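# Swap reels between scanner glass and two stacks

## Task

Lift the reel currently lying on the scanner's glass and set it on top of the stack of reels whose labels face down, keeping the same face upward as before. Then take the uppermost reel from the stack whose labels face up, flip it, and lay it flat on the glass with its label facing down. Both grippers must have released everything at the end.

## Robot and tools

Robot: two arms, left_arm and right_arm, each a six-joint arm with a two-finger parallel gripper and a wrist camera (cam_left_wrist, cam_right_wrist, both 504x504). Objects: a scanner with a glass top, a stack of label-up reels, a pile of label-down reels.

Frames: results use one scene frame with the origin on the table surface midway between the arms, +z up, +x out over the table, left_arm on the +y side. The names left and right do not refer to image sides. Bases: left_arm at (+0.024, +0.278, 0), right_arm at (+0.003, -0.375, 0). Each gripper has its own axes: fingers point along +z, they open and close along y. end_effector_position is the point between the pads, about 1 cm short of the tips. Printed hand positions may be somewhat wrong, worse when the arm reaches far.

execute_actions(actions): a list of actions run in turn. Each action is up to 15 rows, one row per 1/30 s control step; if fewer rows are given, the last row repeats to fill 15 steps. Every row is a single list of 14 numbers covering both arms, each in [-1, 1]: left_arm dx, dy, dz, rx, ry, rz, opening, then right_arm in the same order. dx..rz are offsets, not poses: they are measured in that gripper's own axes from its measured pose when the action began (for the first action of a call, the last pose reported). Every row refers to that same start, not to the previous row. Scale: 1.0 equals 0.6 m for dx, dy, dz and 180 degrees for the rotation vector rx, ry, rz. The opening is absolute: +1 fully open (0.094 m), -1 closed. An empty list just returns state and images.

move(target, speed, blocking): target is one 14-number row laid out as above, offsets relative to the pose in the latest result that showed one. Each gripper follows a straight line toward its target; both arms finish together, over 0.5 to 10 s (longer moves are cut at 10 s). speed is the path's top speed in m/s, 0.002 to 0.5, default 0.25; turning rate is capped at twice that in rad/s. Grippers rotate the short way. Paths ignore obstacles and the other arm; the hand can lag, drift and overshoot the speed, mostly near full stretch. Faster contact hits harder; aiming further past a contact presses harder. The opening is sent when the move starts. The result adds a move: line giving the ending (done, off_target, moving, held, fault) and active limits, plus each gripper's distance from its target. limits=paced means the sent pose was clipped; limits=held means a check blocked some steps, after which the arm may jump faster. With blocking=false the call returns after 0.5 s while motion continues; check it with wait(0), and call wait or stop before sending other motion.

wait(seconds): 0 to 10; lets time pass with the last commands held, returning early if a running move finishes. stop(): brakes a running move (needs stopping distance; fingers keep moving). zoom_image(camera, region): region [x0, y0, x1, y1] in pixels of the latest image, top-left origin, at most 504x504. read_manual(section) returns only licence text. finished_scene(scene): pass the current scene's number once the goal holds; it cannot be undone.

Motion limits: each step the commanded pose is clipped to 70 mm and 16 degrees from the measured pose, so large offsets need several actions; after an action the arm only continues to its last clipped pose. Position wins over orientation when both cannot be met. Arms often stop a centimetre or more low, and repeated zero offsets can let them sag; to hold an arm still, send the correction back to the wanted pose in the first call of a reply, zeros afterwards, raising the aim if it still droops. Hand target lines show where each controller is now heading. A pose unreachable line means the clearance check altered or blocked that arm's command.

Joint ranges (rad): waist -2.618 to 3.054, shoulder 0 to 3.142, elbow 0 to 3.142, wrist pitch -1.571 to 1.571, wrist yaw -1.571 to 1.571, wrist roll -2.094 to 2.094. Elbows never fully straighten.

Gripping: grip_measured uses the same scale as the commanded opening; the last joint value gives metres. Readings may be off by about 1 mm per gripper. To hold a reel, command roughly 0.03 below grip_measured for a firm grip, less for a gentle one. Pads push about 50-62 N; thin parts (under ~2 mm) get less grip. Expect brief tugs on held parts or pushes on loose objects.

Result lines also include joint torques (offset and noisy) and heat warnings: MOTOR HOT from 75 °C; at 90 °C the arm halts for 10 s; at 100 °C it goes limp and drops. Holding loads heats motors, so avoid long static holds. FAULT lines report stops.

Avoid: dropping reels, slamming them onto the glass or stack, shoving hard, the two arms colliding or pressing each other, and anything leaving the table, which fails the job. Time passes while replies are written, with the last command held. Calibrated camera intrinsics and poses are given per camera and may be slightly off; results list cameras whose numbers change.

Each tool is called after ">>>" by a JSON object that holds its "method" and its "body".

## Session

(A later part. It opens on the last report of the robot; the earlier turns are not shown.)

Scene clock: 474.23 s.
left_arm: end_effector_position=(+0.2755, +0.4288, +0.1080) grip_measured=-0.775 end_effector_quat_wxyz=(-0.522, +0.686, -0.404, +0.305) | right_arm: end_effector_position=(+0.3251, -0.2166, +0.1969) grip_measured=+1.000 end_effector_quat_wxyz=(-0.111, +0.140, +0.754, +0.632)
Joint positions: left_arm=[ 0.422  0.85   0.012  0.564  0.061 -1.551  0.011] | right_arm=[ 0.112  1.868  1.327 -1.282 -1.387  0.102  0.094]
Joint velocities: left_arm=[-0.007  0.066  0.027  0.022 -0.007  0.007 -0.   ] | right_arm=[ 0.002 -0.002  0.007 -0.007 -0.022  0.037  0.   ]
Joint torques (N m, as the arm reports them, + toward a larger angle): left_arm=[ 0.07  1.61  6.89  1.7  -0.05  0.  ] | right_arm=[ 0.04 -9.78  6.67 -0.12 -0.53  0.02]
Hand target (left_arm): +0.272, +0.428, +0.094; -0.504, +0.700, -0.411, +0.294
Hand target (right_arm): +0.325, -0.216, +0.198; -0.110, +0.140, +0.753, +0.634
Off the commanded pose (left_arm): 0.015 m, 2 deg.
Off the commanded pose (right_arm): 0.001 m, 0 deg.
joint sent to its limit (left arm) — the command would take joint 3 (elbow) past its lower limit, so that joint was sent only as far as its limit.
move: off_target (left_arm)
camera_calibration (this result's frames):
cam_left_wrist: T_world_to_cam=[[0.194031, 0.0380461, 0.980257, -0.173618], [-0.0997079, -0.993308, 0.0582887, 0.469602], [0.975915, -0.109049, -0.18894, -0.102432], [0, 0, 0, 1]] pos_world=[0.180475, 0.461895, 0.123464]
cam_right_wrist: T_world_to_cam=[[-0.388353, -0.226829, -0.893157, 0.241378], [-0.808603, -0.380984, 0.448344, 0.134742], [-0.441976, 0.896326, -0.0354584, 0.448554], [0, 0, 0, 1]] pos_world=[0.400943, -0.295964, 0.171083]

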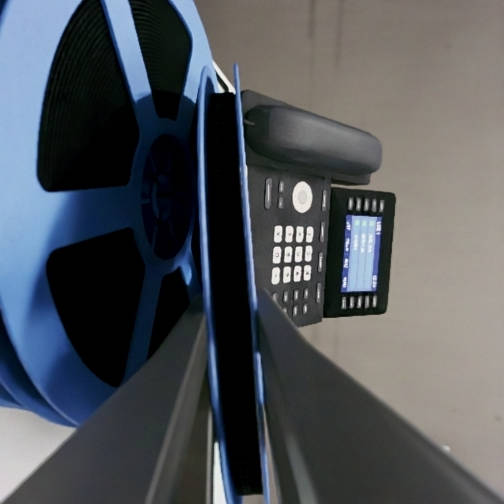

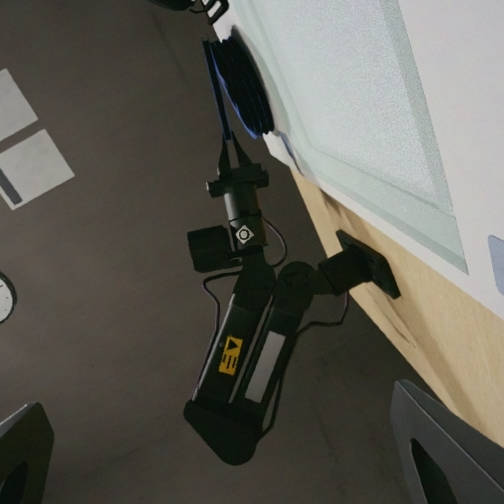

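>>> {"method": "execute_actions", "body": {"actions": [[[0,0,0,0,0,0,-0.55,0,0,0,0,0,0,1]],[[0,0.01,-0.05,0,0,0,-0.5,0,0,0,0,0,0,1]],[[0,0,-0.04,0,0,0,-0.5,0,0,0,0,0,0,1]]]}}

Scene clock: 482.73 s.
left_arm: end_effector_position=(+0.2459, +0.4097, +0.1251) grip_measured=-0.502 end_effector_quat_wxyz=(-0.533, +0.678, -0.400, +0.311) | right_arm: end_effector_position=(+0.3244, -0.2170, +0.1946) grip_measured=+1.000 end_effector_quat_wxyz=(-0.111, +0.140, +0.759, +0.627)
Joint positions: left_arm=[ 0.422  0.258  0.012  0.005  0.061 -1.551  0.023] | right_arm=[ 0.112  1.868  1.327 -1.282 -1.373  0.102  0.094]
Joint velocities: left_arm=[ 0.002 -0.256 -0.012 -0.286  0.022  0.007  0.   ] | right_arm=[-0.027 -0.012 -0.012  0.022 -0.037  0.022  0.   ]
Joint torques (N m, as the arm reports them, + toward a larger angle): left_arm=[ 0.69  0.84  9.9   1.87  0.05 -0.01] | right_arm=[ 0.01 -9.81  6.65 -0.13 -0.54  0.01]
Hand target (left_arm): +0.242, +0.409, +0.124; -0.527, +0.683, -0.402, +0.308
Hand target (right_arm): +0.325, -0.217, +0.195; -0.111, +0.140, +0.757, +0.628
Off the commanded pose (left_arm): 0.005 m, 1 deg.
Off the commanded pose (right_arm): 0.001 m, 0 deg.
camera_calibration (this result's frames):
cam_left_wrist: T_world_to_cam=[[0.167871, 0.0211841, 0.985581, -0.171245], [-0.100997, -0.994139, 0.0385705, 0.449813], [0.980622, -0.106015, -0.164747, -0.0778024], [0, 0, 0, 1]] pos_world=[0.150472, 0.442556, 0.138609]
cam_right_wrist: T_world_to_cam=[[-0.388935, -0.239933, -0.889473, 0.235588], [-0.806678, -0.377638, 0.454598, 0.134003], [-0.444972, 0.894328, -0.046672, 0.451301], [0, 0, 0, 1]] pos_world=[0.400542, -0.296481, 0.169694]

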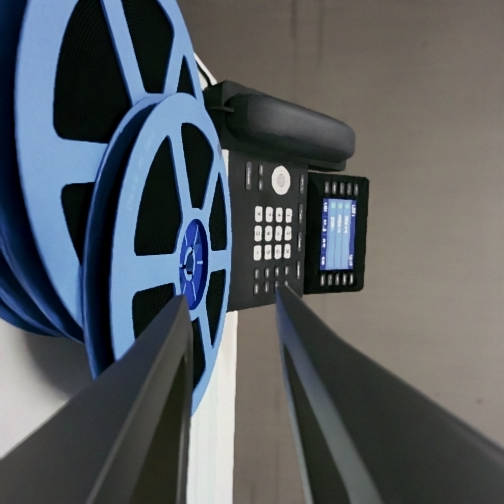

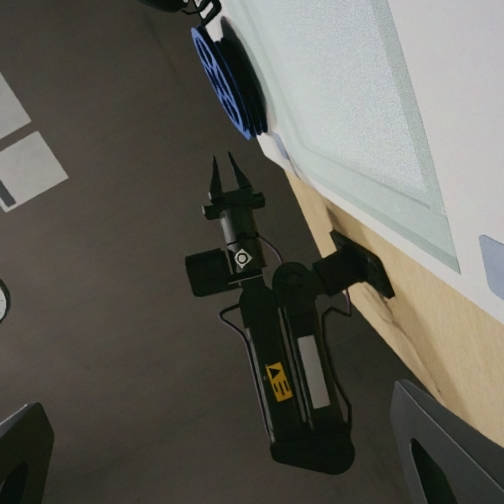

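>>> {"method": "move", "body": {"target": [0.03,-0.23,0.05,0,0,0,-1,0,0,0,0,0,0,1]}}

>>> {"method": "move", "body": {"target": [0,0.03,0.08,-0.25,0.429,0.546,-1,0,0,0,0,0,0,1], "speed": 0.4}}

Scene clock: 491.57 s.
left_arm: end_effector_position=(+0.3069, +0.4224, +0.2460) grip_measured=-0.995 end_effector_quat_wxyz=(-0.532, +0.677, -0.404, +0.311) | right_arm: end_effector_position=(+0.3242, -0.2172, +0.1938) grip_measured=+1.000 end_effector_quat_wxyz=(-0.111, +0.140, +0.760, +0.625)
Joint positions: left_arm=[ 0.275  0.739  0.537 -0.043 -0.075 -1.581  0.   ] | right_arm=[ 0.112  1.868  1.327 -1.282 -1.369  0.103  0.094]
Joint velocities: left_arm=[ 0.002 -0.002  0.002 -0.095 -0.022 -0.051  0.   ] | right_arm=[ 0.002  0.012 -0.012 -0.051  0.007  0.007  0.   ]
Joint torques (N m, as the arm reports them, + toward a larger angle): left_arm=[-0.63  0.76 10.83  1.94 -0.15 -0.09] | right_arm=[ 0.04 -9.76  6.65 -0.14 -0.54  0.01]
Hand target (left_arm): +0.309, +0.423, +0.252; -0.533, +0.678, -0.400, +0.310
Hand target (right_arm): +0.324, -0.217, +0.195; -0.111, +0.140, +0.758, +0.627
Off the commanded pose (left_arm): 0.006 m, 0 deg.
Off the commanded pose (right_arm): 0.001 m, 0 deg.
move: done
camera_calibration (this result's frames):
cam_left_wrist: T_world_to_cam=[[0.172059, 0.0183244, 0.984916, -0.30079], [-0.108219, -0.993424, 0.0373879, 0.466215], [0.979124, -0.113019, -0.168945, -0.11191], [0, 0, 0, 1]] pos_world=[0.211781, 0.456012, 0.259916]
cam_right_wrist: T_world_to_cam=[[-0.389235, -0.24428, -0.888158, 0.23368], [-0.80599, -0.376481, 0.456773, 0.133737], [-0.445955, 0.893638, -0.0503473, 0.452188], [0, 0, 0, 1]] pos_world=[0.400403, -0.29666, 0.169224]

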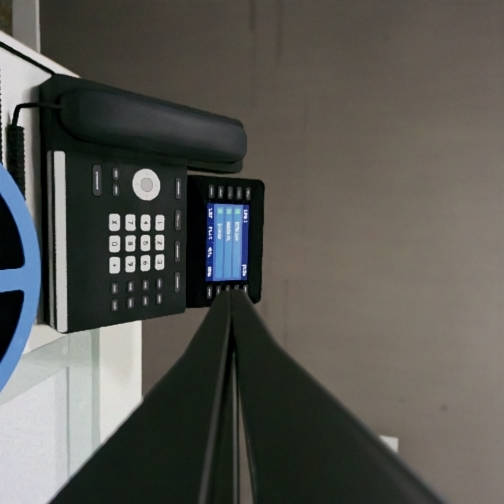

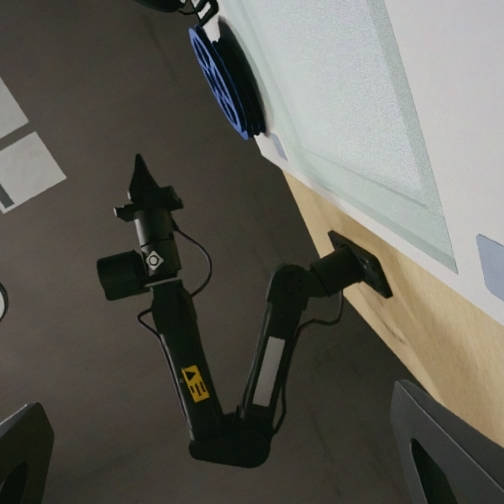

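Scene clock: 495.10 s.
left_arm: end_effector_position=(+0.3403, +0.4430, +0.2138) grip_measured=-0.995 end_effector_quat_wxyz=(+0.056, -0.016, +0.998, +0.019) | right_arm: end_effector_position=(+0.3240, -0.2173, +0.1930) grip_measured=+1.000 end_effector_quat_wxyz=(-0.112, +0.140, +0.762, +0.623)
Joint positions: left_arm=[ 0.335  1.846  1.961 -1.569  0.017  0.453  0.   ] | right_arm=[ 0.112  1.868  1.327 -1.282 -1.364  0.103  0.094]
Joint velocities: left_arm=[-0.007  0.007  0.002  0.022 -0.081 -0.037 -0.   ] | right_arm=[-0.017 -0.002 -0.012 -0.022 -0.022 -0.007  0.   ]
Joint torques (N m, as the arm reports them, + toward a larger angle): left_arm=[-0.51 -7.57  9.31  0.36 -0.13  0.08] | right_arm=[ 0.03 -9.8   6.61 -0.13 -0.53  0.01]
Hand target (left_arm): +0.342, +0.443, +0.218; +0.056, -0.007, +0.998, +0.025
Hand target (right_arm): +0.324, -0.217, +0.194; -0.111, +0.140, +0.760, +0.625
Off the commanded pose (left_arm): 0.005 m, 7 deg.
Off the commanded pose (right_arm): 0.001 m, 0 deg.
joint sent to its limit (left arm) — the command would take joint 4 (wrist pitch) past its lower limit, so that joint was sent only as far as its limit.
move: off_target (left_arm)
camera_calibration (this result's frames):
cam_left_wrist: T_world_to_cam=[[-0.0332062, -0.998643, 0.0401135, 0.447223], [-0.87945, 0.0482639, 0.473538, 0.199255], [-0.474832, -0.0195534, -0.879859, 0.457603], [0, 0, 0, 1]] pos_world=[0.40737, 0.445948, 0.290332]
cam_right_wrist: T_world_to_cam=[[-0.389174, -0.249016, -0.886868, 0.231509], [-0.805401, -0.37528, 0.458797, 0.133555], [-0.447072, 0.892836, -0.0545081, 0.453185], [0, 0, 0, 1]] pos_world=[0.400269, -0.29685, 0.168746]

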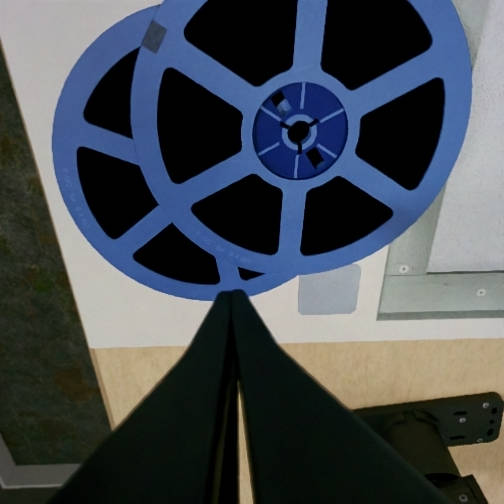

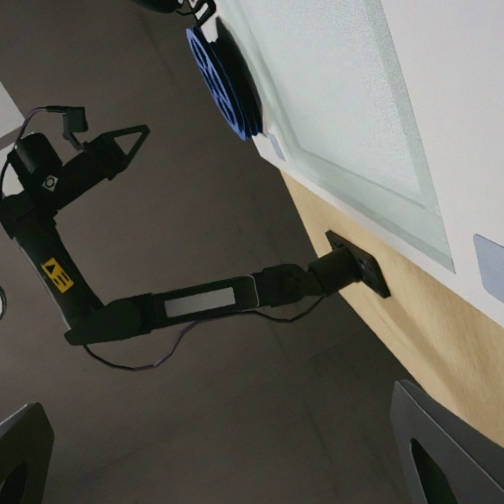

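>>> {"method": "move", "body": {"target": [-0.04,-0.025,0.18,0,-0.035,0,-1,0,0,0,0,0,0,1], "speed": 0.2}}

Scene clock: 508.90 s.
left_arm: end_effector_position=(+0.3742, +0.4402, +0.1020) grip_measured=-0.995 end_effector_quat_wxyz=(+0.094, -0.014, +0.995, +0.020) | right_arm: end_effector_position=(+0.3238, -0.2175, +0.1922) grip_measured=+1.000 end_effector_quat_wxyz=(-0.112, +0.140, +0.763, +0.621)
Joint positions: left_arm=[ 0.299  1.836  1.487 -1.034  0.042  0.418  0.   ] | right_arm=[ 0.112  1.868  1.327 -1.282 -1.359  0.103  0.094]
Joint velocities: left_arm=[ 0.002  0.002 -0.012  0.007 -0.081 -0.022  0.001] | right_arm=[-0.017  0.007 -0.007  0.037 -0.037  0.022  0.   ]
Joint torques (N m, as the arm reports them, + toward a larger angle): left_arm=[ -0.55 -10.55   5.66   0.84   0.11  -0.14] | right_arm=[ 0.04 -9.81  6.64 -0.13 -0.53  0.02]
Hand target (left_arm): +0.377, +0.435, +0.108; +0.110, -0.014, +0.994, +0.019
Hand target (right_arm): +0.324, -0.217, +0.193; -0.112, +0.140, +0.761, +0.623
Off the commanded pose (left_arm): 0.010 m, 2 deg.
Off the commanded pose (right_arm): 0.001 m, 0 deg.
move: done
camera_calibration (this result's frames):
cam_left_wrist: T_world_to_cam=[[-0.0409474, -0.998619, 0.0329144, 0.453603], [-0.912494, 0.0507951, 0.405925, 0.300229], [-0.407037, -0.0134126, -0.913313, 0.350594], [0, 0, 0, 1]] pos_world=[0.435235, 0.442429, 0.183402]
cam_right_wrist: T_world_to_cam=[[-0.389463, -0.253351, -0.885512, 0.229594], [-0.804714, -0.374101, 0.460959, 0.133301], [-0.448055, 0.892111, -0.0581765, 0.454057], [0, 0, 0, 1]] pos_world=[0.40013, -0.297033, 0.168277]

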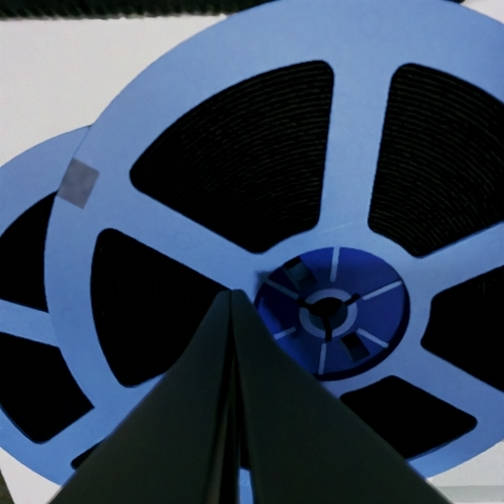

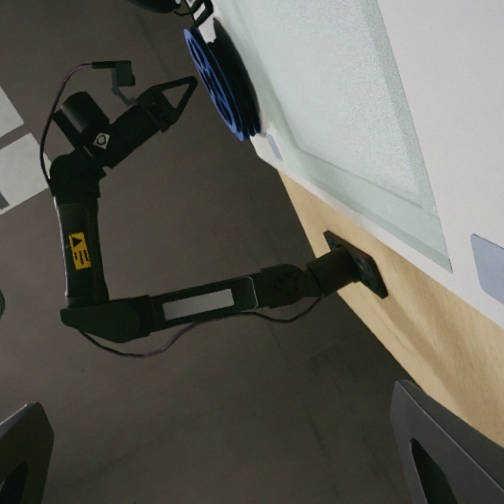

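>>> {"method": "execute_actions", "body": {"actions": [[[0.012,-0.03,0,0,0,0,-1,0,0,0,0,0,0,1]],[[0,0,0.05,0,0,0,-1,0,0,0,0,0,0,1]],[[0,0,0.045,0,0,0,-1,0,0,0,0,0,0,1]]]}}

Scene clock: 518.37 s.
left_arm: end_effector_position=(+0.3727, +0.4250, +0.0822) grip_measured=-0.996 end_effector_quat_wxyz=(+0.096, -0.010, +0.995, +0.019) | right_arm: end_effector_position=(+0.3232, -0.2180, +0.1900) grip_measured=+1.000 end_effector_quat_wxyz=(-0.112, +0.140, +0.767, +0.616)
Joint positions: left_arm=[ 0.264  1.816  1.381 -0.945  0.04   0.39   0.   ] | right_arm=[ 0.112  1.868  1.327 -1.282 -1.346  0.104  0.094]
Joint velocities: left_arm=[-0.007  0.007  0.002 -0.022 -0.022 -0.022 -0.001] | right_arm=[ 0.007 -0.002 -0.002 -0.007  0.066  0.007  0.   ]
Joint torques (N m, as the arm reports them, + toward a larger angle): left_arm=[-0.09 -5.01  2.42  1.54 -0.02 -0.04] | right_arm=[ 0.02 -9.76  6.6  -0.14 -0.53  0.01]
Hand target (left_arm): +0.376, +0.426, +0.057; +0.092, -0.010, +0.996, +0.017
Hand target (right_arm): +0.323, -0.218, +0.191; -0.112, +0.140, +0.766, +0.618
Off the commanded pose (left_arm): 0.026 m, 0 deg.
Off the commanded pose (right_arm): 0.001 m, 0 deg.
camera_calibration (this result's frames):
cam_left_wrist: T_world_to_cam=[[-0.0491521, -0.998203, 0.0342764, 0.441805], [-0.91353, 0.0588038, 0.402498, 0.304937], [-0.403791, -0.0115289, -0.914779, 0.329819], [0, 0, 0, 1]] pos_world=[0.433463, 0.426882, 0.163831]
cam_right_wrist: T_world_to_cam=[[-0.389604, -0.266021, -0.881726, 0.223807], [-0.802991, -0.370719, 0.466661, 0.132767], [-0.451014, 0.889832, -0.0691789, 0.456634], [0, 0, 0, 1]] pos_world=[0.399756, -0.29757, 0.166969]

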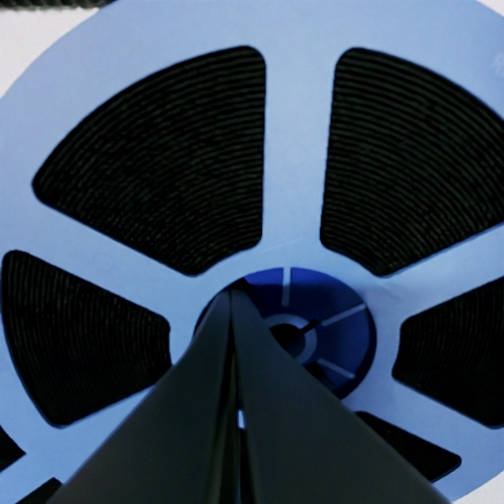

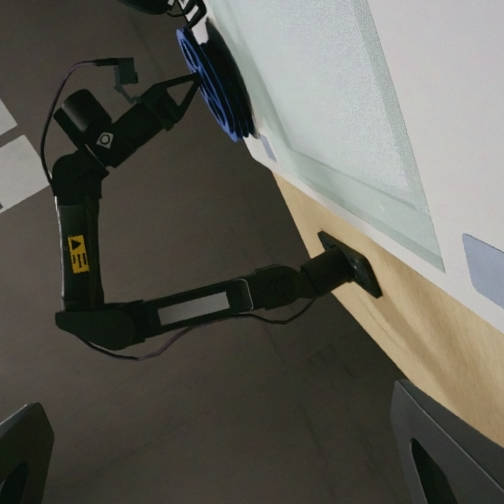

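>>> {"method": "move", "body": {"target": [0.008,0.085,0.012,0,0,0,-1,0,0,0,0,0,0,1], "speed": 0.04}}

>>> {"method": "move", "body": {"target": [0.05,0,-0.2,0,0,0,-1,0,0,0,0,0,0,1]}}

Scene clock: 525.43 s.
left_arm: end_effector_position=(+0.3726, +0.4632, +0.0840) grip_measured=-0.996 end_effector_quat_wxyz=(+0.113, -0.005, +0.994, +0.008) | right_arm: end_effector_position=(+0.3230, -0.2182, +0.1892) grip_measured=+1.000 end_effector_quat_wxyz=(-0.113, +0.140, +0.768, +0.614)
Joint positions: left_arm=[ 0.379  1.864  1.445 -0.947  0.099  0.509  0.   ] | right_arm=[ 0.112  1.868  1.327 -1.282 -1.341  0.104  0.094]
Joint velocities: left_arm=[ 0.007 -0.017  0.007 -0.037 -0.022 -0.007  0.   ] | right_arm=[ 0.007  0.002  0.002 -0.022 -0.022 -0.022  0.   ]
Joint torques (N m, as the arm reports them, + toward a larger angle): left_arm=[ 1.32 -6.46  8.85  0.66 -0.29  0.09] | right_arm=[ 0.01 -9.8   6.61 -0.14 -0.54  0.02]
Hand target (left_arm): +0.368, +0.476, +0.077; +0.097, -0.010, +0.995, +0.019
Hand target (right_arm): +0.323, -0.218, +0.190; -0.112, +0.140, +0.767, +0.616
Off the commanded pose (left_arm): 0.016 m, 2 deg.
Off the commanded pose (right_arm): 0.001 m, 0 deg.
move: off_target (left_arm)
camera_calibration (this result's frames):
cam_left_wrist: T_world_to_cam=[[-0.0630366, -0.996595, 0.0531533, 0.482716], [-0.925966, 0.0782715, 0.369407, 0.300219], [-0.372309, -0.025932, -0.927746, 0.327925], [0, 0, 0, 1]] pos_world=[0.430511, 0.466077, 0.16767]
cam_right_wrist: T_world_to_cam=[[-0.389872, -0.270332, -0.880295, 0.221877], [-0.802308, -0.369496, 0.468802, 0.132537], [-0.451998, 0.889041, -0.0728336, 0.457476], [0, 0, 0, 1]] pos_world=[0.399617, -0.297763, 0.166503]

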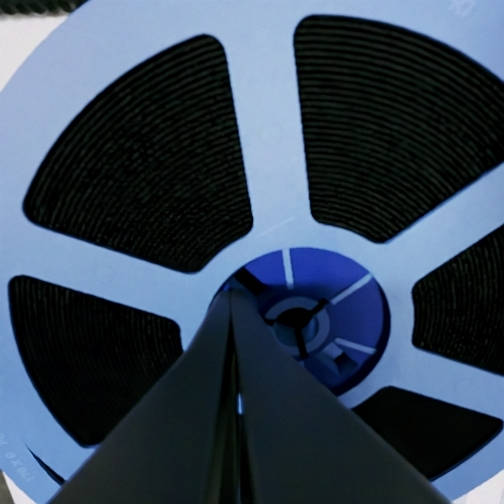

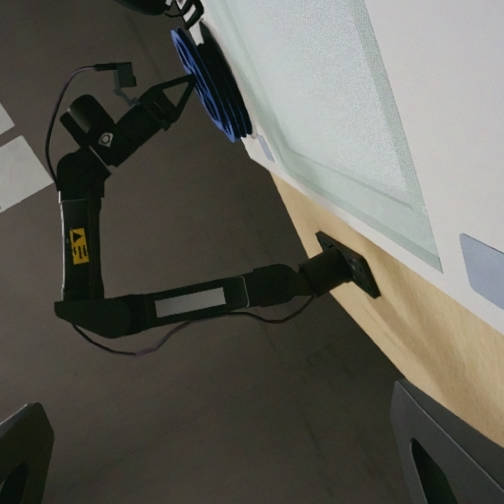

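Scene clock: 526.63 s.
left_arm: end_effector_position=(+0.3164, +0.4587, +0.1873) grip_measured=-0.996 end_effector_quat_wxyz=(+0.107, -0.008, +0.994, +0.011) | right_arm: end_effector_position=(+0.3228, -0.2183, +0.1884) grip_measured=+1.000 end_effector_quat_wxyz=(-0.113, +0.140, +0.770, +0.612)
Joint positions: left_arm=[ 0.452  1.683  1.64  -1.338  0.101  0.576  0.   ] | right_arm=[ 0.112  1.868  1.327 -1.282 -1.337  0.104  0.094]
Joint velocities: left_arm=[ 0.007 -0.012  0.007  0.007 -0.007  0.037  0.   ] | right_arm=[-0.007 -0.007 -0.017  0.007 -0.037  0.051  0.   ]
Joint torques (N m, as the arm reports them, + toward a larger angle): left_arm=[ 0.56 -7.09  9.22  0.51  0.15  0.07] | right_arm=[ 0.05 -9.75  6.67 -0.14 -0.52  0.02]
Hand target (left_arm): +0.316, +0.459, +0.194; +0.114, -0.006, +0.993, +0.008
Hand target (right_arm): +0.323, -0.218, +0.189; -0.113, +0.140, +0.768, +0.614
Off the commanded pose (left_arm): 0.007 m, 1 deg.
Off the commanded pose (right_arm): 0.001 m, 0 deg.
move: done
camera_calibration (this result's frames):
cam_left_wrist: T_world_to_cam=[[-0.0562747, -0.997219, 0.0488535, 0.468154], [-0.92177, 0.0706938, 0.381238, 0.210332], [-0.383632, -0.0235776, -0.923185, 0.404327], [0, 0, 0, 1]] pos_world=[0.375335, 0.461516, 0.270211]
cam_right_wrist: T_world_to_cam=[[-0.389785, -0.27467, -0.87899, 0.21985], [-0.801768, -0.36833, 0.470638, 0.1324], [-0.453029, 0.888194, -0.0766523, 0.45835], [0, 0, 0, 1]] pos_world=[0.399494, -0.297951, 0.166067]

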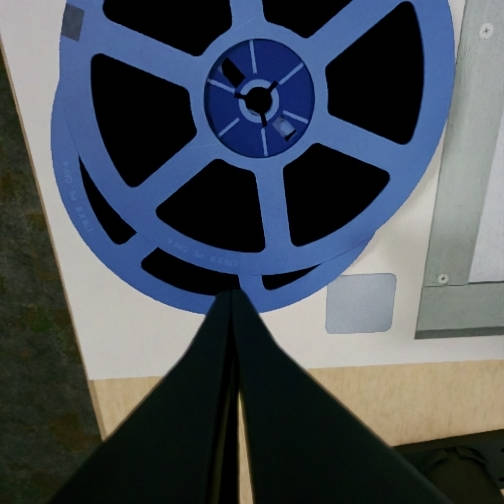

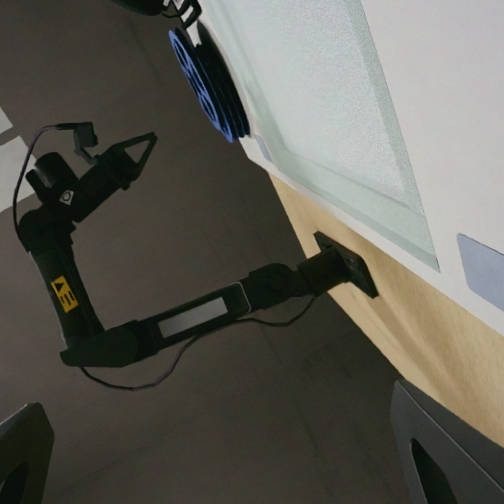

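>>> {"method": "move", "body": {"target": [-0.04,-0.013,0.158,0,0,0,-1,0,0,0,0,0,0,1], "speed": 0.15}}

>>> {"method": "execute_actions", "body": {"actions": [[[0,0,0.045,0,0,0,-1,0,0,0,0,0,0,1]],[[0,0,0.04,0,0,0,-1,0,0,0,0,0,0,1]]]}}

Scene clock: 538.77 s.
left_arm: end_effector_position=(+0.3580, +0.4556, +0.0999) grip_measured=-0.996 end_effector_quat_wxyz=(+0.103, -0.006, +0.995, +0.005) | right_arm: end_effector_position=(+0.3226, -0.2185, +0.1877) grip_measured=+1.000 end_effector_quat_wxyz=(-0.113, +0.140, +0.771, +0.610)
Joint positions: left_arm=[ 0.379  1.811  1.444 -1.02   0.093  0.508  0.   ] | right_arm=[ 0.112  1.868  1.327 -1.282 -1.332  0.104  0.094]
Joint velocities: left_arm=[-0.007  0.002 -0.012 -0.022 -0.022 -0.081 -0.   ] | right_arm=[-0.007 -0.002  0.007  0.022 -0.051 -0.007  0.   ]
Joint torques (N m, as the arm reports them, + toward a larger angle): left_arm=[-0.5  -8.5   6.19  0.8  -0.05 -0.15] | right_arm=[ 0.03 -9.82  6.64 -0.14 -0.53  0.01]
Hand target (left_arm): +0.360, +0.455, +0.099; +0.106, -0.008, +0.994, +0.011
Hand target (right_arm): +0.323, -0.218, +0.188; -0.113, +0.140, +0.770, +0.612
Off the commanded pose (left_arm): 0.003 m, 1 deg.
Off the commanded pose (right_arm): 0.001 m, 0 deg.
move: done
camera_calibration (this result's frames):
cam_left_wrist: T_world_to_cam=[[-0.0605277, -0.996361, 0.0600172, 0.471703], [-0.918602, 0.0791264, 0.387182, 0.276674], [-0.390521, -0.0316968, -0.920048, 0.345438], [0, 0, 0, 1]] pos_world=[0.417605, 0.459044, 0.182386]
cam_right_wrist: T_world_to_cam=[[-0.390042, -0.278969, -0.877521, 0.217912], [-0.801087, -0.367085, 0.472767, 0.132181], [-0.454012, 0.88737, -0.0802996, 0.459178], [0, 0, 0, 1]] pos_world=[0.399356, -0.298148, 0.165604]

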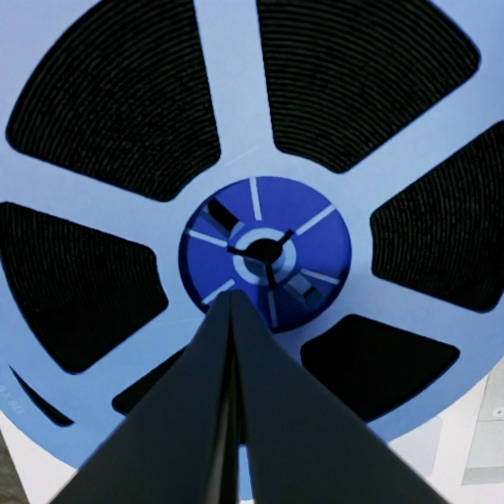

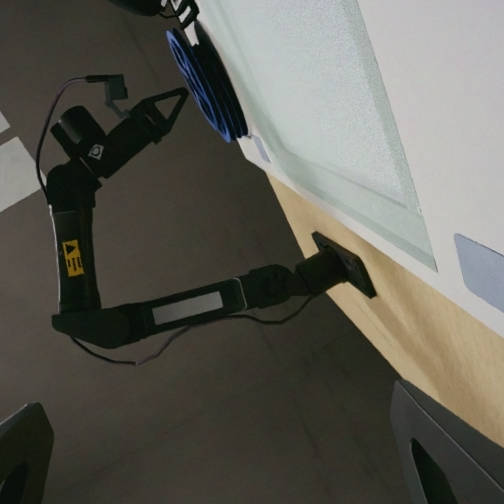

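Scene clock: 539.77 s.
left_arm: end_effector_position=(+0.3629, +0.4585, +0.0826) grip_measured=-0.997 end_effector_quat_wxyz=(+0.109, -0.006, +0.994, +0.008) | right_arm: end_effector_position=(+0.3222, -0.2189, +0.1862) grip_measured=+1.000 end_effector_quat_wxyz=(-0.113, +0.140, +0.774, +0.607)
Joint positions: left_arm=[ 0.379  1.831  1.398 -0.94   0.093  0.508  0.   ] | right_arm=[ 0.112  1.868  1.327 -1.282 -1.323  0.105  0.094]
Joint velocities: left_arm=[-0.007  0.007  0.027  0.022 -0.037 -0.022 -0.001] | right_arm=[ 0.007 -0.002 -0.007 -0.022  0.081  0.051  0.   ]
Joint torques (N m, as the arm reports them, + toward a larger angle): left_arm=[-0.32 -5.8   2.84  1.47  0.   -0.08] | right_arm=[ 0.01 -9.79  6.63 -0.14 -0.53  0.01]
Hand target (left_arm): +0.367, +0.459, +0.062; +0.107, -0.006, +0.994, +0.008
Hand target (right_arm): +0.322, -0.219, +0.187; -0.113, +0.140, +0.773, +0.609
Off the commanded pose (left_arm): 0.022 m, 0 deg.
Off the commanded pose (right_arm): 0.001 m, 0 deg.
camera_calibration (this result's frames):
cam_left_wrist: T_world_to_cam=[[-0.0611592, -0.99673, 0.0528082, 0.476881], [-0.922881, 0.0766222, 0.377384, 0.291156], [-0.380197, -0.0256552, -0.92455, 0.325342], [0, 0, 0, 1]] pos_world=[0.421562, 0.461359, 0.165734]
cam_right_wrist: T_world_to_cam=[[-0.3902, -0.287221, -0.874785, 0.214103], [-0.799914, -0.364733, 0.476558, 0.131858], [-0.45594, 0.885705, -0.0874327, 0.460779], [0, 0, 0, 1]] pos_world=[0.399106, -0.298526, 0.164744]

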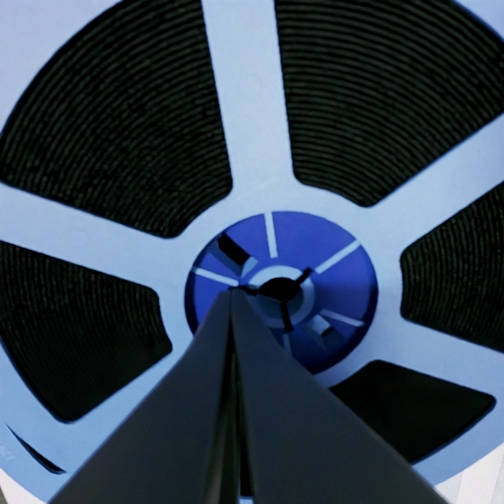

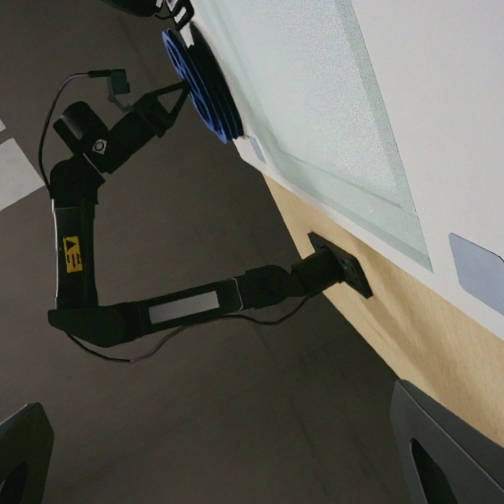

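>>> {"method": "move", "body": {"target": [0.075,0.02,0.0,0,0,0,-1,0,0,0,0,0,0,1], "speed": 0.04}}

>>> {"method": "move", "body": {"target": [0.05,0,-0.2,0,0,0,-1,0,0,0,0,0,0,1]}}

Scene clock: 546.37 s.
left_arm: end_effector_position=(+0.3406, +0.4703, +0.0838) grip_measured=-0.997 end_effector_quat_wxyz=(+0.143, +0.000, +0.990, +0.011) | right_arm: end_effector_position=(+0.3220, -0.2191, +0.1854) grip_measured=+1.000 end_effector_quat_wxyz=(-0.114, +0.140, +0.775, +0.605)
Joint positions: left_arm=[ 0.462  1.736  1.271 -0.857  0.146  0.595  0.   ] | right_arm=[ 0.112  1.868  1.327 -1.282 -1.319  0.105  0.094]
Joint velocities: left_arm=[-0.007 -0.007 -0.012  0.007 -0.051  0.022 -0.001] | right_arm=[-0.007 -0.007 -0.002 -0.022 -0.037  0.022  0.   ]
Joint torques (N m, as the arm reports them, + toward a larger angle): left_arm=[ 1.25 -8.02  3.88  0.42 -0.24  0.08] | right_arm=[ 0.02 -9.75  6.63 -0.14 -0.52  0.03]
Hand target (left_arm): +0.320, +0.470, +0.074; +0.110, -0.006, +0.994, +0.008
Hand target (right_arm): +0.322, -0.219, +0.186; -0.113, +0.140, +0.774, +0.607
Off the commanded pose (left_arm): 0.024 m, 4 deg.
Off the commanded pose (right_arm): 0.001 m, 0 deg.
move: off_target (left_arm)
camera_calibration (this result's frames):
cam_left_wrist: T_world_to_cam=[[-0.0770568, -0.996152, 0.0417433, 0.493246], [-0.945655, 0.0862883, 0.313514, 0.27777], [-0.31591, -0.0153164, -0.948666, 0.293584], [0, 0, 0, 1]] pos_world=[0.393429, 0.471876, 0.170838]
cam_right_wrist: T_world_to_cam=[[-0.390092, -0.291534, -0.873405, 0.212062], [-0.799378, -0.363531, 0.478373, 0.131742], [-0.456971, 0.88479, -0.0912356, 0.461622], [0, 0, 0, 1]] pos_world=[0.398983, -0.298723, 0.164311]

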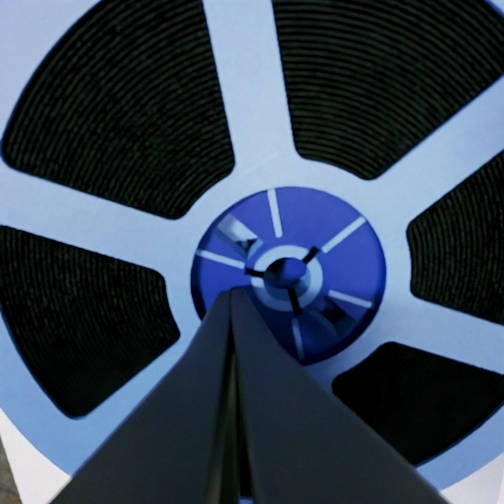

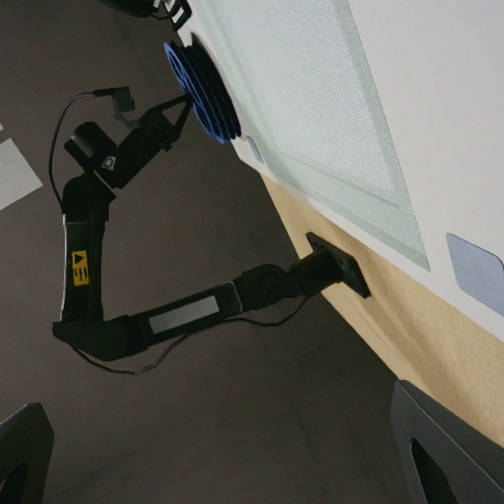

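Scene clock: 547.57 s.
left_arm: end_effector_position=(+0.2776, +0.4661, +0.1826) grip_measured=-0.997 end_effector_quat_wxyz=(+0.135, -0.003, +0.991, +0.013) | right_arm: end_effector_position=(+0.3218, -0.2192, +0.1847) grip_measured=+1.000 end_effector_quat_wxyz=(-0.114, +0.140, +0.777, +0.603)
Joint positions: left_arm=[ 0.572  1.539  1.459 -1.268  0.157  0.699  0.   ] | right_arm=[ 0.112  1.868  1.327 -1.282 -1.314  0.105  0.094]
Joint velocities: left_arm=[-0.012 -0.002  0.007 -0.007  0.022 -0.037 -0.   ] | right_arm=[ 0.007 -0.017  0.002 -0.095  0.037 -0.022  0.   ]
Joint torques (N m, as the arm reports them, + toward a larger angle): left_arm=[ 0.53 -6.    9.45  0.57  0.18  0.09] | right_arm=[ 0.01 -9.77  6.62 -0.14 -0.54  0.01]
Hand target (left_arm): +0.278, +0.466, +0.191; +0.144, +0.000, +0.990, +0.011
Hand target (right_arm): +0.322, -0.219, +0.185; -0.113, +0.140, +0.775, +0.605
Off the commanded pose (left_arm): 0.008 m, 1 deg.
Off the commanded pose (right_arm): 0.001 m, 0 deg.
move: done
camera_calibration (this result's frames):
cam_left_wrist: T_world_to_cam=[[-0.0693323, -0.996831, 0.0389923, 0.478804], [-0.941093, 0.0783229, 0.328951, 0.187238], [-0.330963, -0.0138884, -0.943542, 0.369931], [0, 0, 0, 1]] pos_world=[0.331838, 0.46776, 0.268783]
cam_right_wrist: T_world_to_cam=[[-0.389979, -0.295842, -0.872006, 0.210018], [-0.798843, -0.362319, 0.480182, 0.13163], [-0.458002, 0.883857, -0.0950341, 0.462457], [0, 0, 0, 1]] pos_world=[0.398861, -0.298922, 0.163879]

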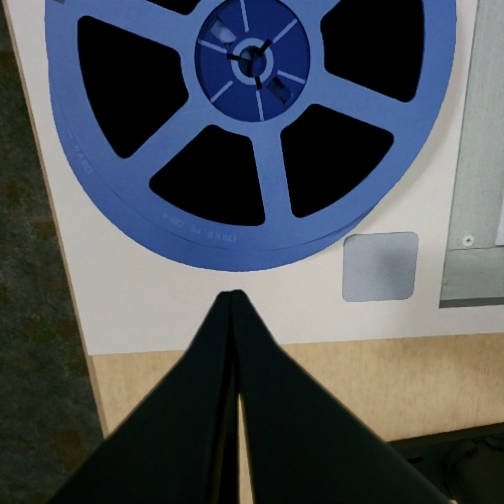

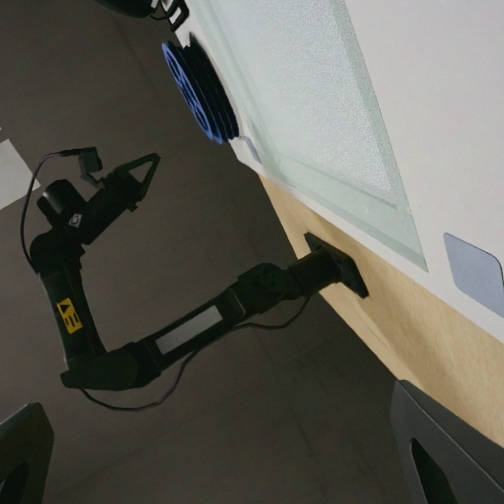

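>>> {"method": "move", "body": {"target": [0,0,-0.05,0,0,0,1,0.145,-0.095,-0.247,0.745,-0.107,-0.263,-0.55], "speed": 0.3}}

Scene clock: 580.07 s.
left_arm: end_effector_position=(+0.2706, +0.4617, +0.2031) grip_measured=+1.000 end_effector_quat_wxyz=(+0.129, -0.003, +0.992, +0.008) | right_arm: end_effector_position=(+0.2244, -0.3650, +0.1938) grip_measured=-0.549 end_effector_quat_wxyz=(+0.132, -0.233, +0.847, -0.459)
Joint positions: left_arm=[ 0.576  1.539  1.546 -1.371  0.158  0.705  0.094] | right_arm=[ 0.928  1.375  1.055 -1.561  0.963  0.384  0.021]
Joint velocities: left_arm=[-0.007  0.017 -0.002 -0.051  0.037 -0.007  0.   ] | right_arm=[-0.002 -0.007  0.002 -0.022  0.037 -0.081 -0.   ]
Joint torques (N m, as the arm reports them, + toward a larger angle): left_arm=[ 0.75 -5.63  9.83  0.53  0.08  0.08] | right_arm=[ 0.46 -6.76  5.25 -0.34  0.57  0.12]
Hand target (left_arm): +0.270, +0.464, +0.211; +0.135, -0.003, +0.991, +0.013
Hand target (right_arm): +0.222, -0.369, +0.199; +0.146, -0.231, +0.842, -0.465
Off the commanded pose (left_arm): 0.009 m, 1 deg.
Off the commanded pose (right_arm): 0.008 m, 3 deg.
joint sent to its limit (right arm) — the command would take joint 4 (wrist pitch) past its lower limit, so that joint was sent only as far as its limit.
move: off_target (right_arm)
camera_calibration (this result's frames):
cam_left_wrist: T_world_to_cam=[[-0.0694635, -0.996366, 0.0492881, 0.470887], [-0.937075, 0.082116, 0.339333, 0.169325], [-0.342147, -0.0226155, -0.939374, 0.393074], [0, 0, 0, 1]] pos_world=[0.325869, 0.464161, 0.288577]
cam_right_wrist: T_world_to_cam=[[0.208444, -0.439518, 0.873713, -0.388201], [-0.978034, -0.0935023, 0.186296, 0.191954], [-0.00018643, -0.893354, -0.449354, -0.135218], [0, 0, 0, 1]] pos_world=[0.268631, -0.27347, 0.242655]

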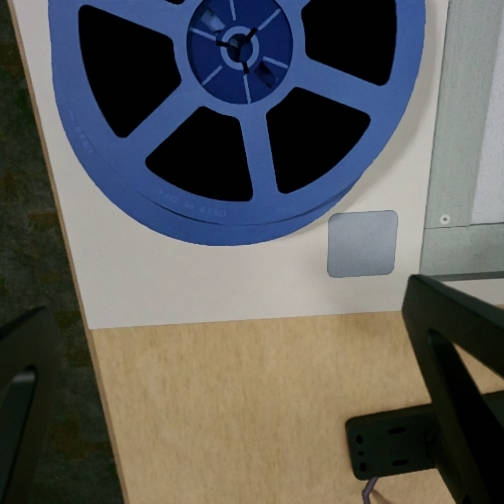

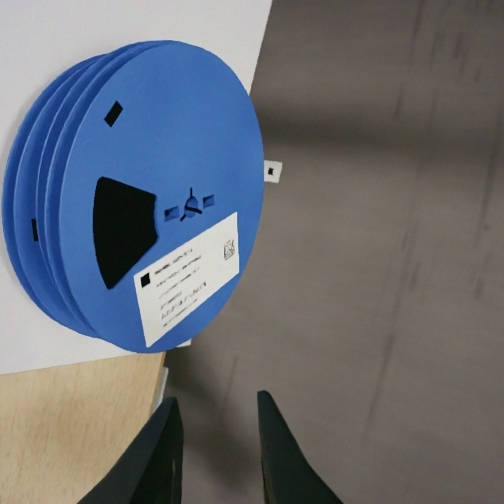

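>>> {"method": "move", "body": {"target": [0,0,0,0,0,0,1,0.013,0.11,0.11,0,0,0,-0.55], "speed": 0.12}}

Scene clock: 597.47 s.
left_arm: end_effector_position=(+0.2706, +0.4617, +0.2031) grip_measured=+1.000 end_effector_quat_wxyz=(+0.129, -0.003, +0.992, +0.008) | right_arm: end_effector_position=(+0.2278, -0.3808, +0.1065) grip_measured=-0.549 end_effector_quat_wxyz=(+0.137, -0.232, +0.853, -0.447)
Joint positions: left_arm=[ 0.576  1.539  1.546 -1.371  0.158  0.705  0.094] | right_arm=[ 0.845  1.375  0.72  -1.078  0.964  0.229  0.021]
Joint velocities: left_arm=[ 0.012 -0.002  0.002  0.037  0.022 -0.022  0.   ] | right_arm=[-0.017  0.002  0.007 -0.051  0.007  0.007  0.   ]
Joint torques (N m, as the arm reports them, + toward a larger angle): left_arm=[ 0.04 -5.47  6.94  0.71  0.04 -0.02] | right_arm=[-0.54 -2.49  4.88  0.11  0.59  0.  ]
Hand target (left_arm): +0.271, +0.462, +0.203; +0.129, -0.003, +0.992, +0.008
Hand target (right_arm): +0.228, -0.386, +0.103; +0.133, -0.233, +0.847, -0.459
Off the commanded pose (left_arm): 0.000 m, 0 deg.
Off the commanded pose (right_arm): 0.006 m, 2 deg.
move: done
camera_calibration (this result's frames):
cam_left_wrist: T_world_to_cam=[[-0.0694635, -0.996366, 0.0492881, 0.470887], [-0.937075, 0.082116, 0.339333, 0.169325], [-0.342147, -0.0226155, -0.939374, 0.393074], [0, 0, 0, 1]] pos_world=[0.325869, 0.464161, 0.288577]
cam_right_wrist: T_world_to_cam=[[0.208224, -0.463043, 0.86153, -0.327131], [-0.978072, -0.102356, 0.181378, 0.207245], [0.004197, -0.880406, -0.474202, -0.181996], [0, 0, 0, 1]] pos_world=[0.271581, -0.290493, 0.157941]

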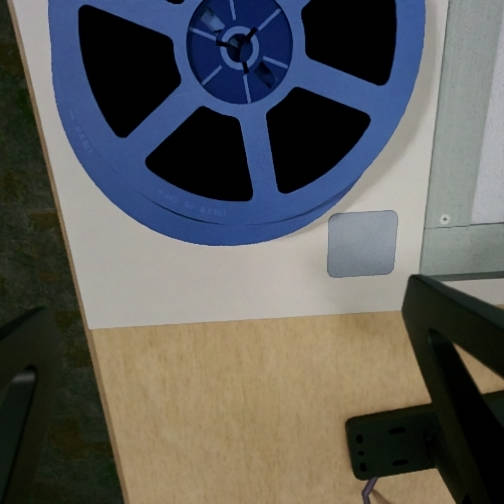

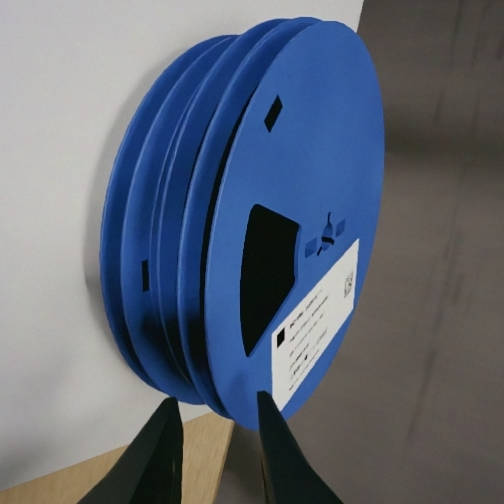

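>>> {"method": "move", "body": {"target": [0,0,0,0,0,0,1,0,-0.028,0.045,0,0,0,-0.55], "speed": 0.04}}

Scene clock: 609.47 s.
left_arm: end_effector_position=(+0.2706, +0.4617, +0.2031) grip_measured=+1.000 end_effector_quat_wxyz=(+0.129, -0.003, +0.992, +0.008) | right_arm: end_effector_position=(+0.2446, -0.4047, +0.1027) grip_measured=-0.549 end_effector_quat_wxyz=(+0.124, -0.243, +0.852, -0.446)
Joint positions: left_arm=[ 0.576  1.539  1.546 -1.371  0.158  0.705  0.094] | right_arm=[ 0.685  1.325  0.677 -0.875  0.963 -0.064  0.021]
Joint velocities: left_arm=[ 0.002  0.007 -0.012  0.007 -0.095  0.022  0.   ] | right_arm=[-0.017  0.002  0.007  0.007  0.007  0.007 -0.   ]
Joint torques (N m, as the arm reports them, + toward a larger angle): left_arm=[ 0.03 -5.48  6.94  0.71  0.05 -0.02] | right_arm=[-0.55 -6.47  5.4   0.42  0.51  0.05]
Hand target (left_arm): +0.271, +0.462, +0.203; +0.129, -0.003, +0.992, +0.008
Hand target (right_arm): +0.244, -0.408, +0.106; +0.137, -0.232, +0.852, -0.448
Off the commanded pose (left_arm): 0.000 m, 0 deg.
Off the commanded pose (right_arm): 0.004 m, 2 deg.
move: done
camera_calibration (this result's frames):
cam_left_wrist: T_world_to_cam=[[-0.0694635, -0.996366, 0.0492881, 0.470887], [-0.937075, 0.082116, 0.339333, 0.169325], [-0.342147, -0.0226155, -0.939374, 0.393074], [0, 0, 0, 1]] pos_world=[0.325869, 0.464161, 0.288577]
cam_right_wrist: T_world_to_cam=[[0.238596, -0.454107, 0.858405, -0.341894], [-0.971105, -0.106877, 0.213382, 0.215108], [-0.00515401, -0.884513, -0.466486, -0.205025], [0, 0, 0, 1]] pos_world=[0.289411, -0.313613, 0.151942]

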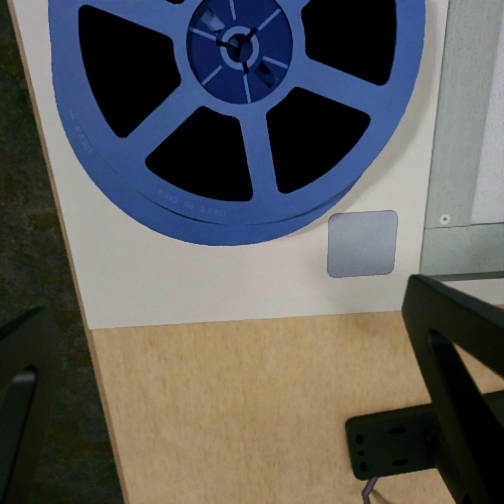

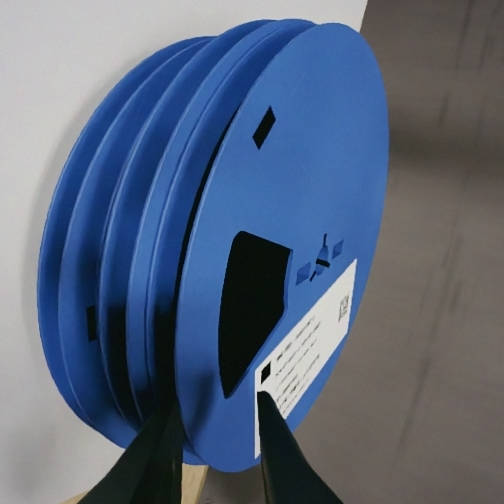

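>>> {"method": "move", "body": {"target": [0,0,0,0,0,0,1,0,-0.006,0.028,0,0,0,-0.55], "speed": 0.03}}

>>> {"method": "execute_actions", "body": {"actions": [[[0,0,0,0,0,0,1,0,0,0,0,0,0,-0.85]],[[0,0,0,0,0,0,1,0,0,0,0,0,0,-1]],[[0,0,0,0,0,0,1,0,0,0,0,0,0,-1]]]}}

Scene clock: 618.03 s.
left_arm: end_effector_position=(+0.2706, +0.4617, +0.2031) grip_measured=+1.000 end_effector_quat_wxyz=(+0.129, -0.003, +0.992, +0.008) | right_arm: end_effector_position=(+0.2534, -0.4155, +0.0964) grip_measured=-0.549 end_effector_quat_wxyz=(+0.117, -0.250, +0.851, -0.446)
Joint positions: left_arm=[ 0.576  1.539  1.546 -1.371  0.158  0.705  0.094] | right_arm=[ 0.612  1.325  0.65  -0.755  0.951 -0.201  0.021]
Joint velocities: left_arm=[-0.007  0.002  0.007  0.007 -0.007  0.007  0.   ] | right_arm=[-0.007  0.002  0.002 -0.007  0.125 -0.022 -0.   ]
Joint torques (N m, as the arm reports them, + toward a larger angle): left_arm=[ 0.03 -5.47  6.94  0.71  0.04 -0.03] | right_arm=[-0.45 -5.29  5.45  0.56  0.46  0.01]
Hand target (left_arm): +0.271, +0.462, +0.203; +0.129, -0.003, +0.992, +0.008
Hand target (right_arm): +0.253, -0.418, +0.096; +0.124, -0.243, +0.852, -0.447
Off the commanded pose (left_arm): 0.000 m, 0 deg.
Off the commanded pose (right_arm): 0.003 m, 1 deg.
move: done
camera_calibration (this result's frames):
cam_left_wrist: T_world_to_cam=[[-0.0694635, -0.996366, 0.0492881, 0.470887], [-0.937075, 0.082116, 0.339333, 0.169325], [-0.342147, -0.0226155, -0.939374, 0.393074], [0, 0, 0, 1]] pos_world=[0.325869, 0.464161, 0.288577]
cam_right_wrist: T_world_to_cam=[[0.257244, -0.448188, 0.856126, -0.345628], [-0.966308, -0.111453, 0.232005, 0.218915], [-0.00856435, -0.886964, -0.461759, -0.218099], [0, 0, 0, 1]] pos_world=[0.298582, -0.323954, 0.144403]

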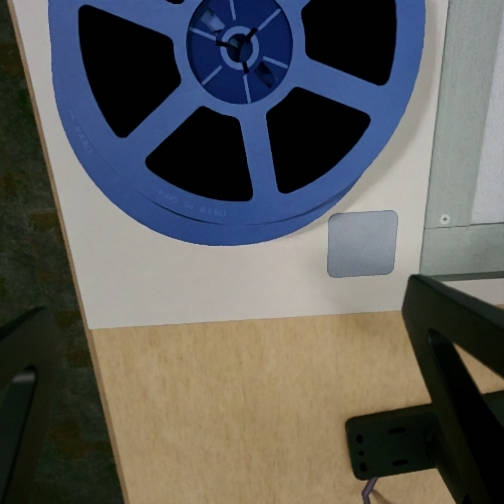

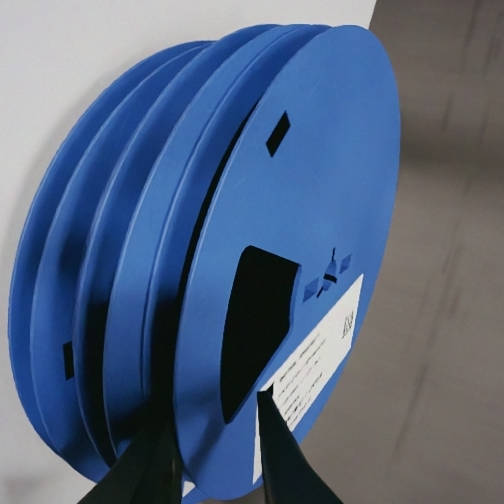

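Scene clock: 619.53 s.
left_arm: end_effector_position=(+0.2706, +0.4617, +0.2031) grip_measured=+1.000 end_effector_quat_wxyz=(+0.129, -0.003, +0.992, +0.008) | right_arm: end_effector_position=(+0.2550, -0.4191, +0.1021) grip_measured=-0.954 end_effector_quat_wxyz=(+0.120, -0.245, +0.844, -0.463)
Joint positions: left_arm=[ 0.576  1.539  1.546 -1.371  0.158  0.705  0.094] | right_arm=[ 0.612  1.325  0.65  -0.752  0.99  -0.2    0.002]
Joint velocities: left_arm=[-0.002 -0.007  0.002 -0.007 -0.022 -0.022  0.   ] | right_arm=[-0.017 -0.007  0.002 -0.095 -0.037  0.051  0.   ]
Joint torques (N m, as the arm reports them, + toward a larger angle): left_arm=[ 0.03 -5.46  6.95  0.71  0.05 -0.03] | right_arm=[ 0.06 -3.96  6.95  0.38  0.27  0.01]
Hand target (left_arm): +0.271, +0.462, +0.203; +0.129, -0.003, +0.992, +0.008
Hand target (right_arm): +0.254, -0.417, +0.099; +0.119, -0.248, +0.848, -0.453
Off the commanded pose (left_arm): 0.000 m, 0 deg.
Off the commanded pose (right_arm): 0.004 m, 1 deg.
camera_calibration (this result's frames):
cam_left_wrist: T_world_to_cam=[[-0.0694635, -0.996366, 0.0492881, 0.470887], [-0.937075, 0.082116, 0.339333, 0.169325], [-0.342147, -0.0226155, -0.939374, 0.393074], [0, 0, 0, 1]] pos_world=[0.325869, 0.464161, 0.288577]
cam_right_wrist: T_world_to_cam=[[0.237417, -0.421306, 0.875291, -0.338137], [-0.971397, -0.0986346, 0.216008, 0.226964], [-0.00467152, -0.901539, -0.432672, -0.228693], [0, 0, 0, 1]] pos_world=[0.299683, -0.326248, 0.147993]

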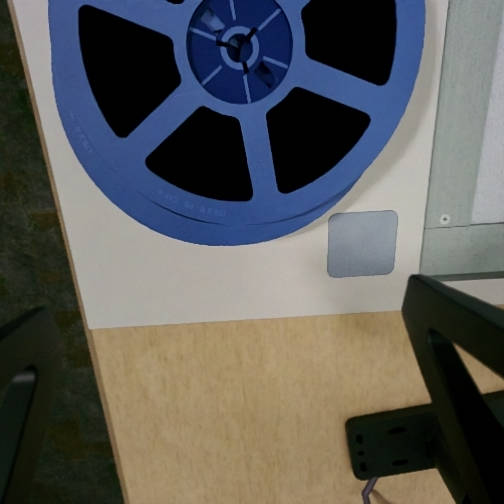

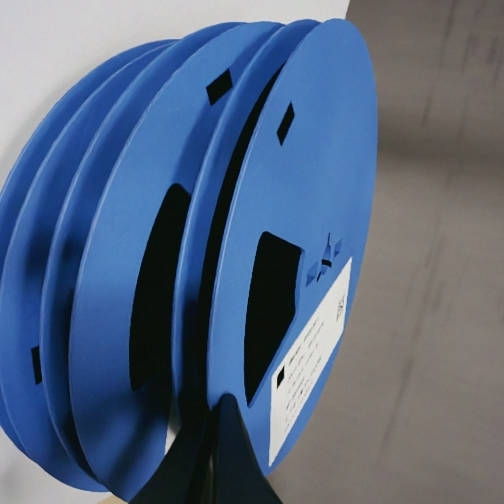

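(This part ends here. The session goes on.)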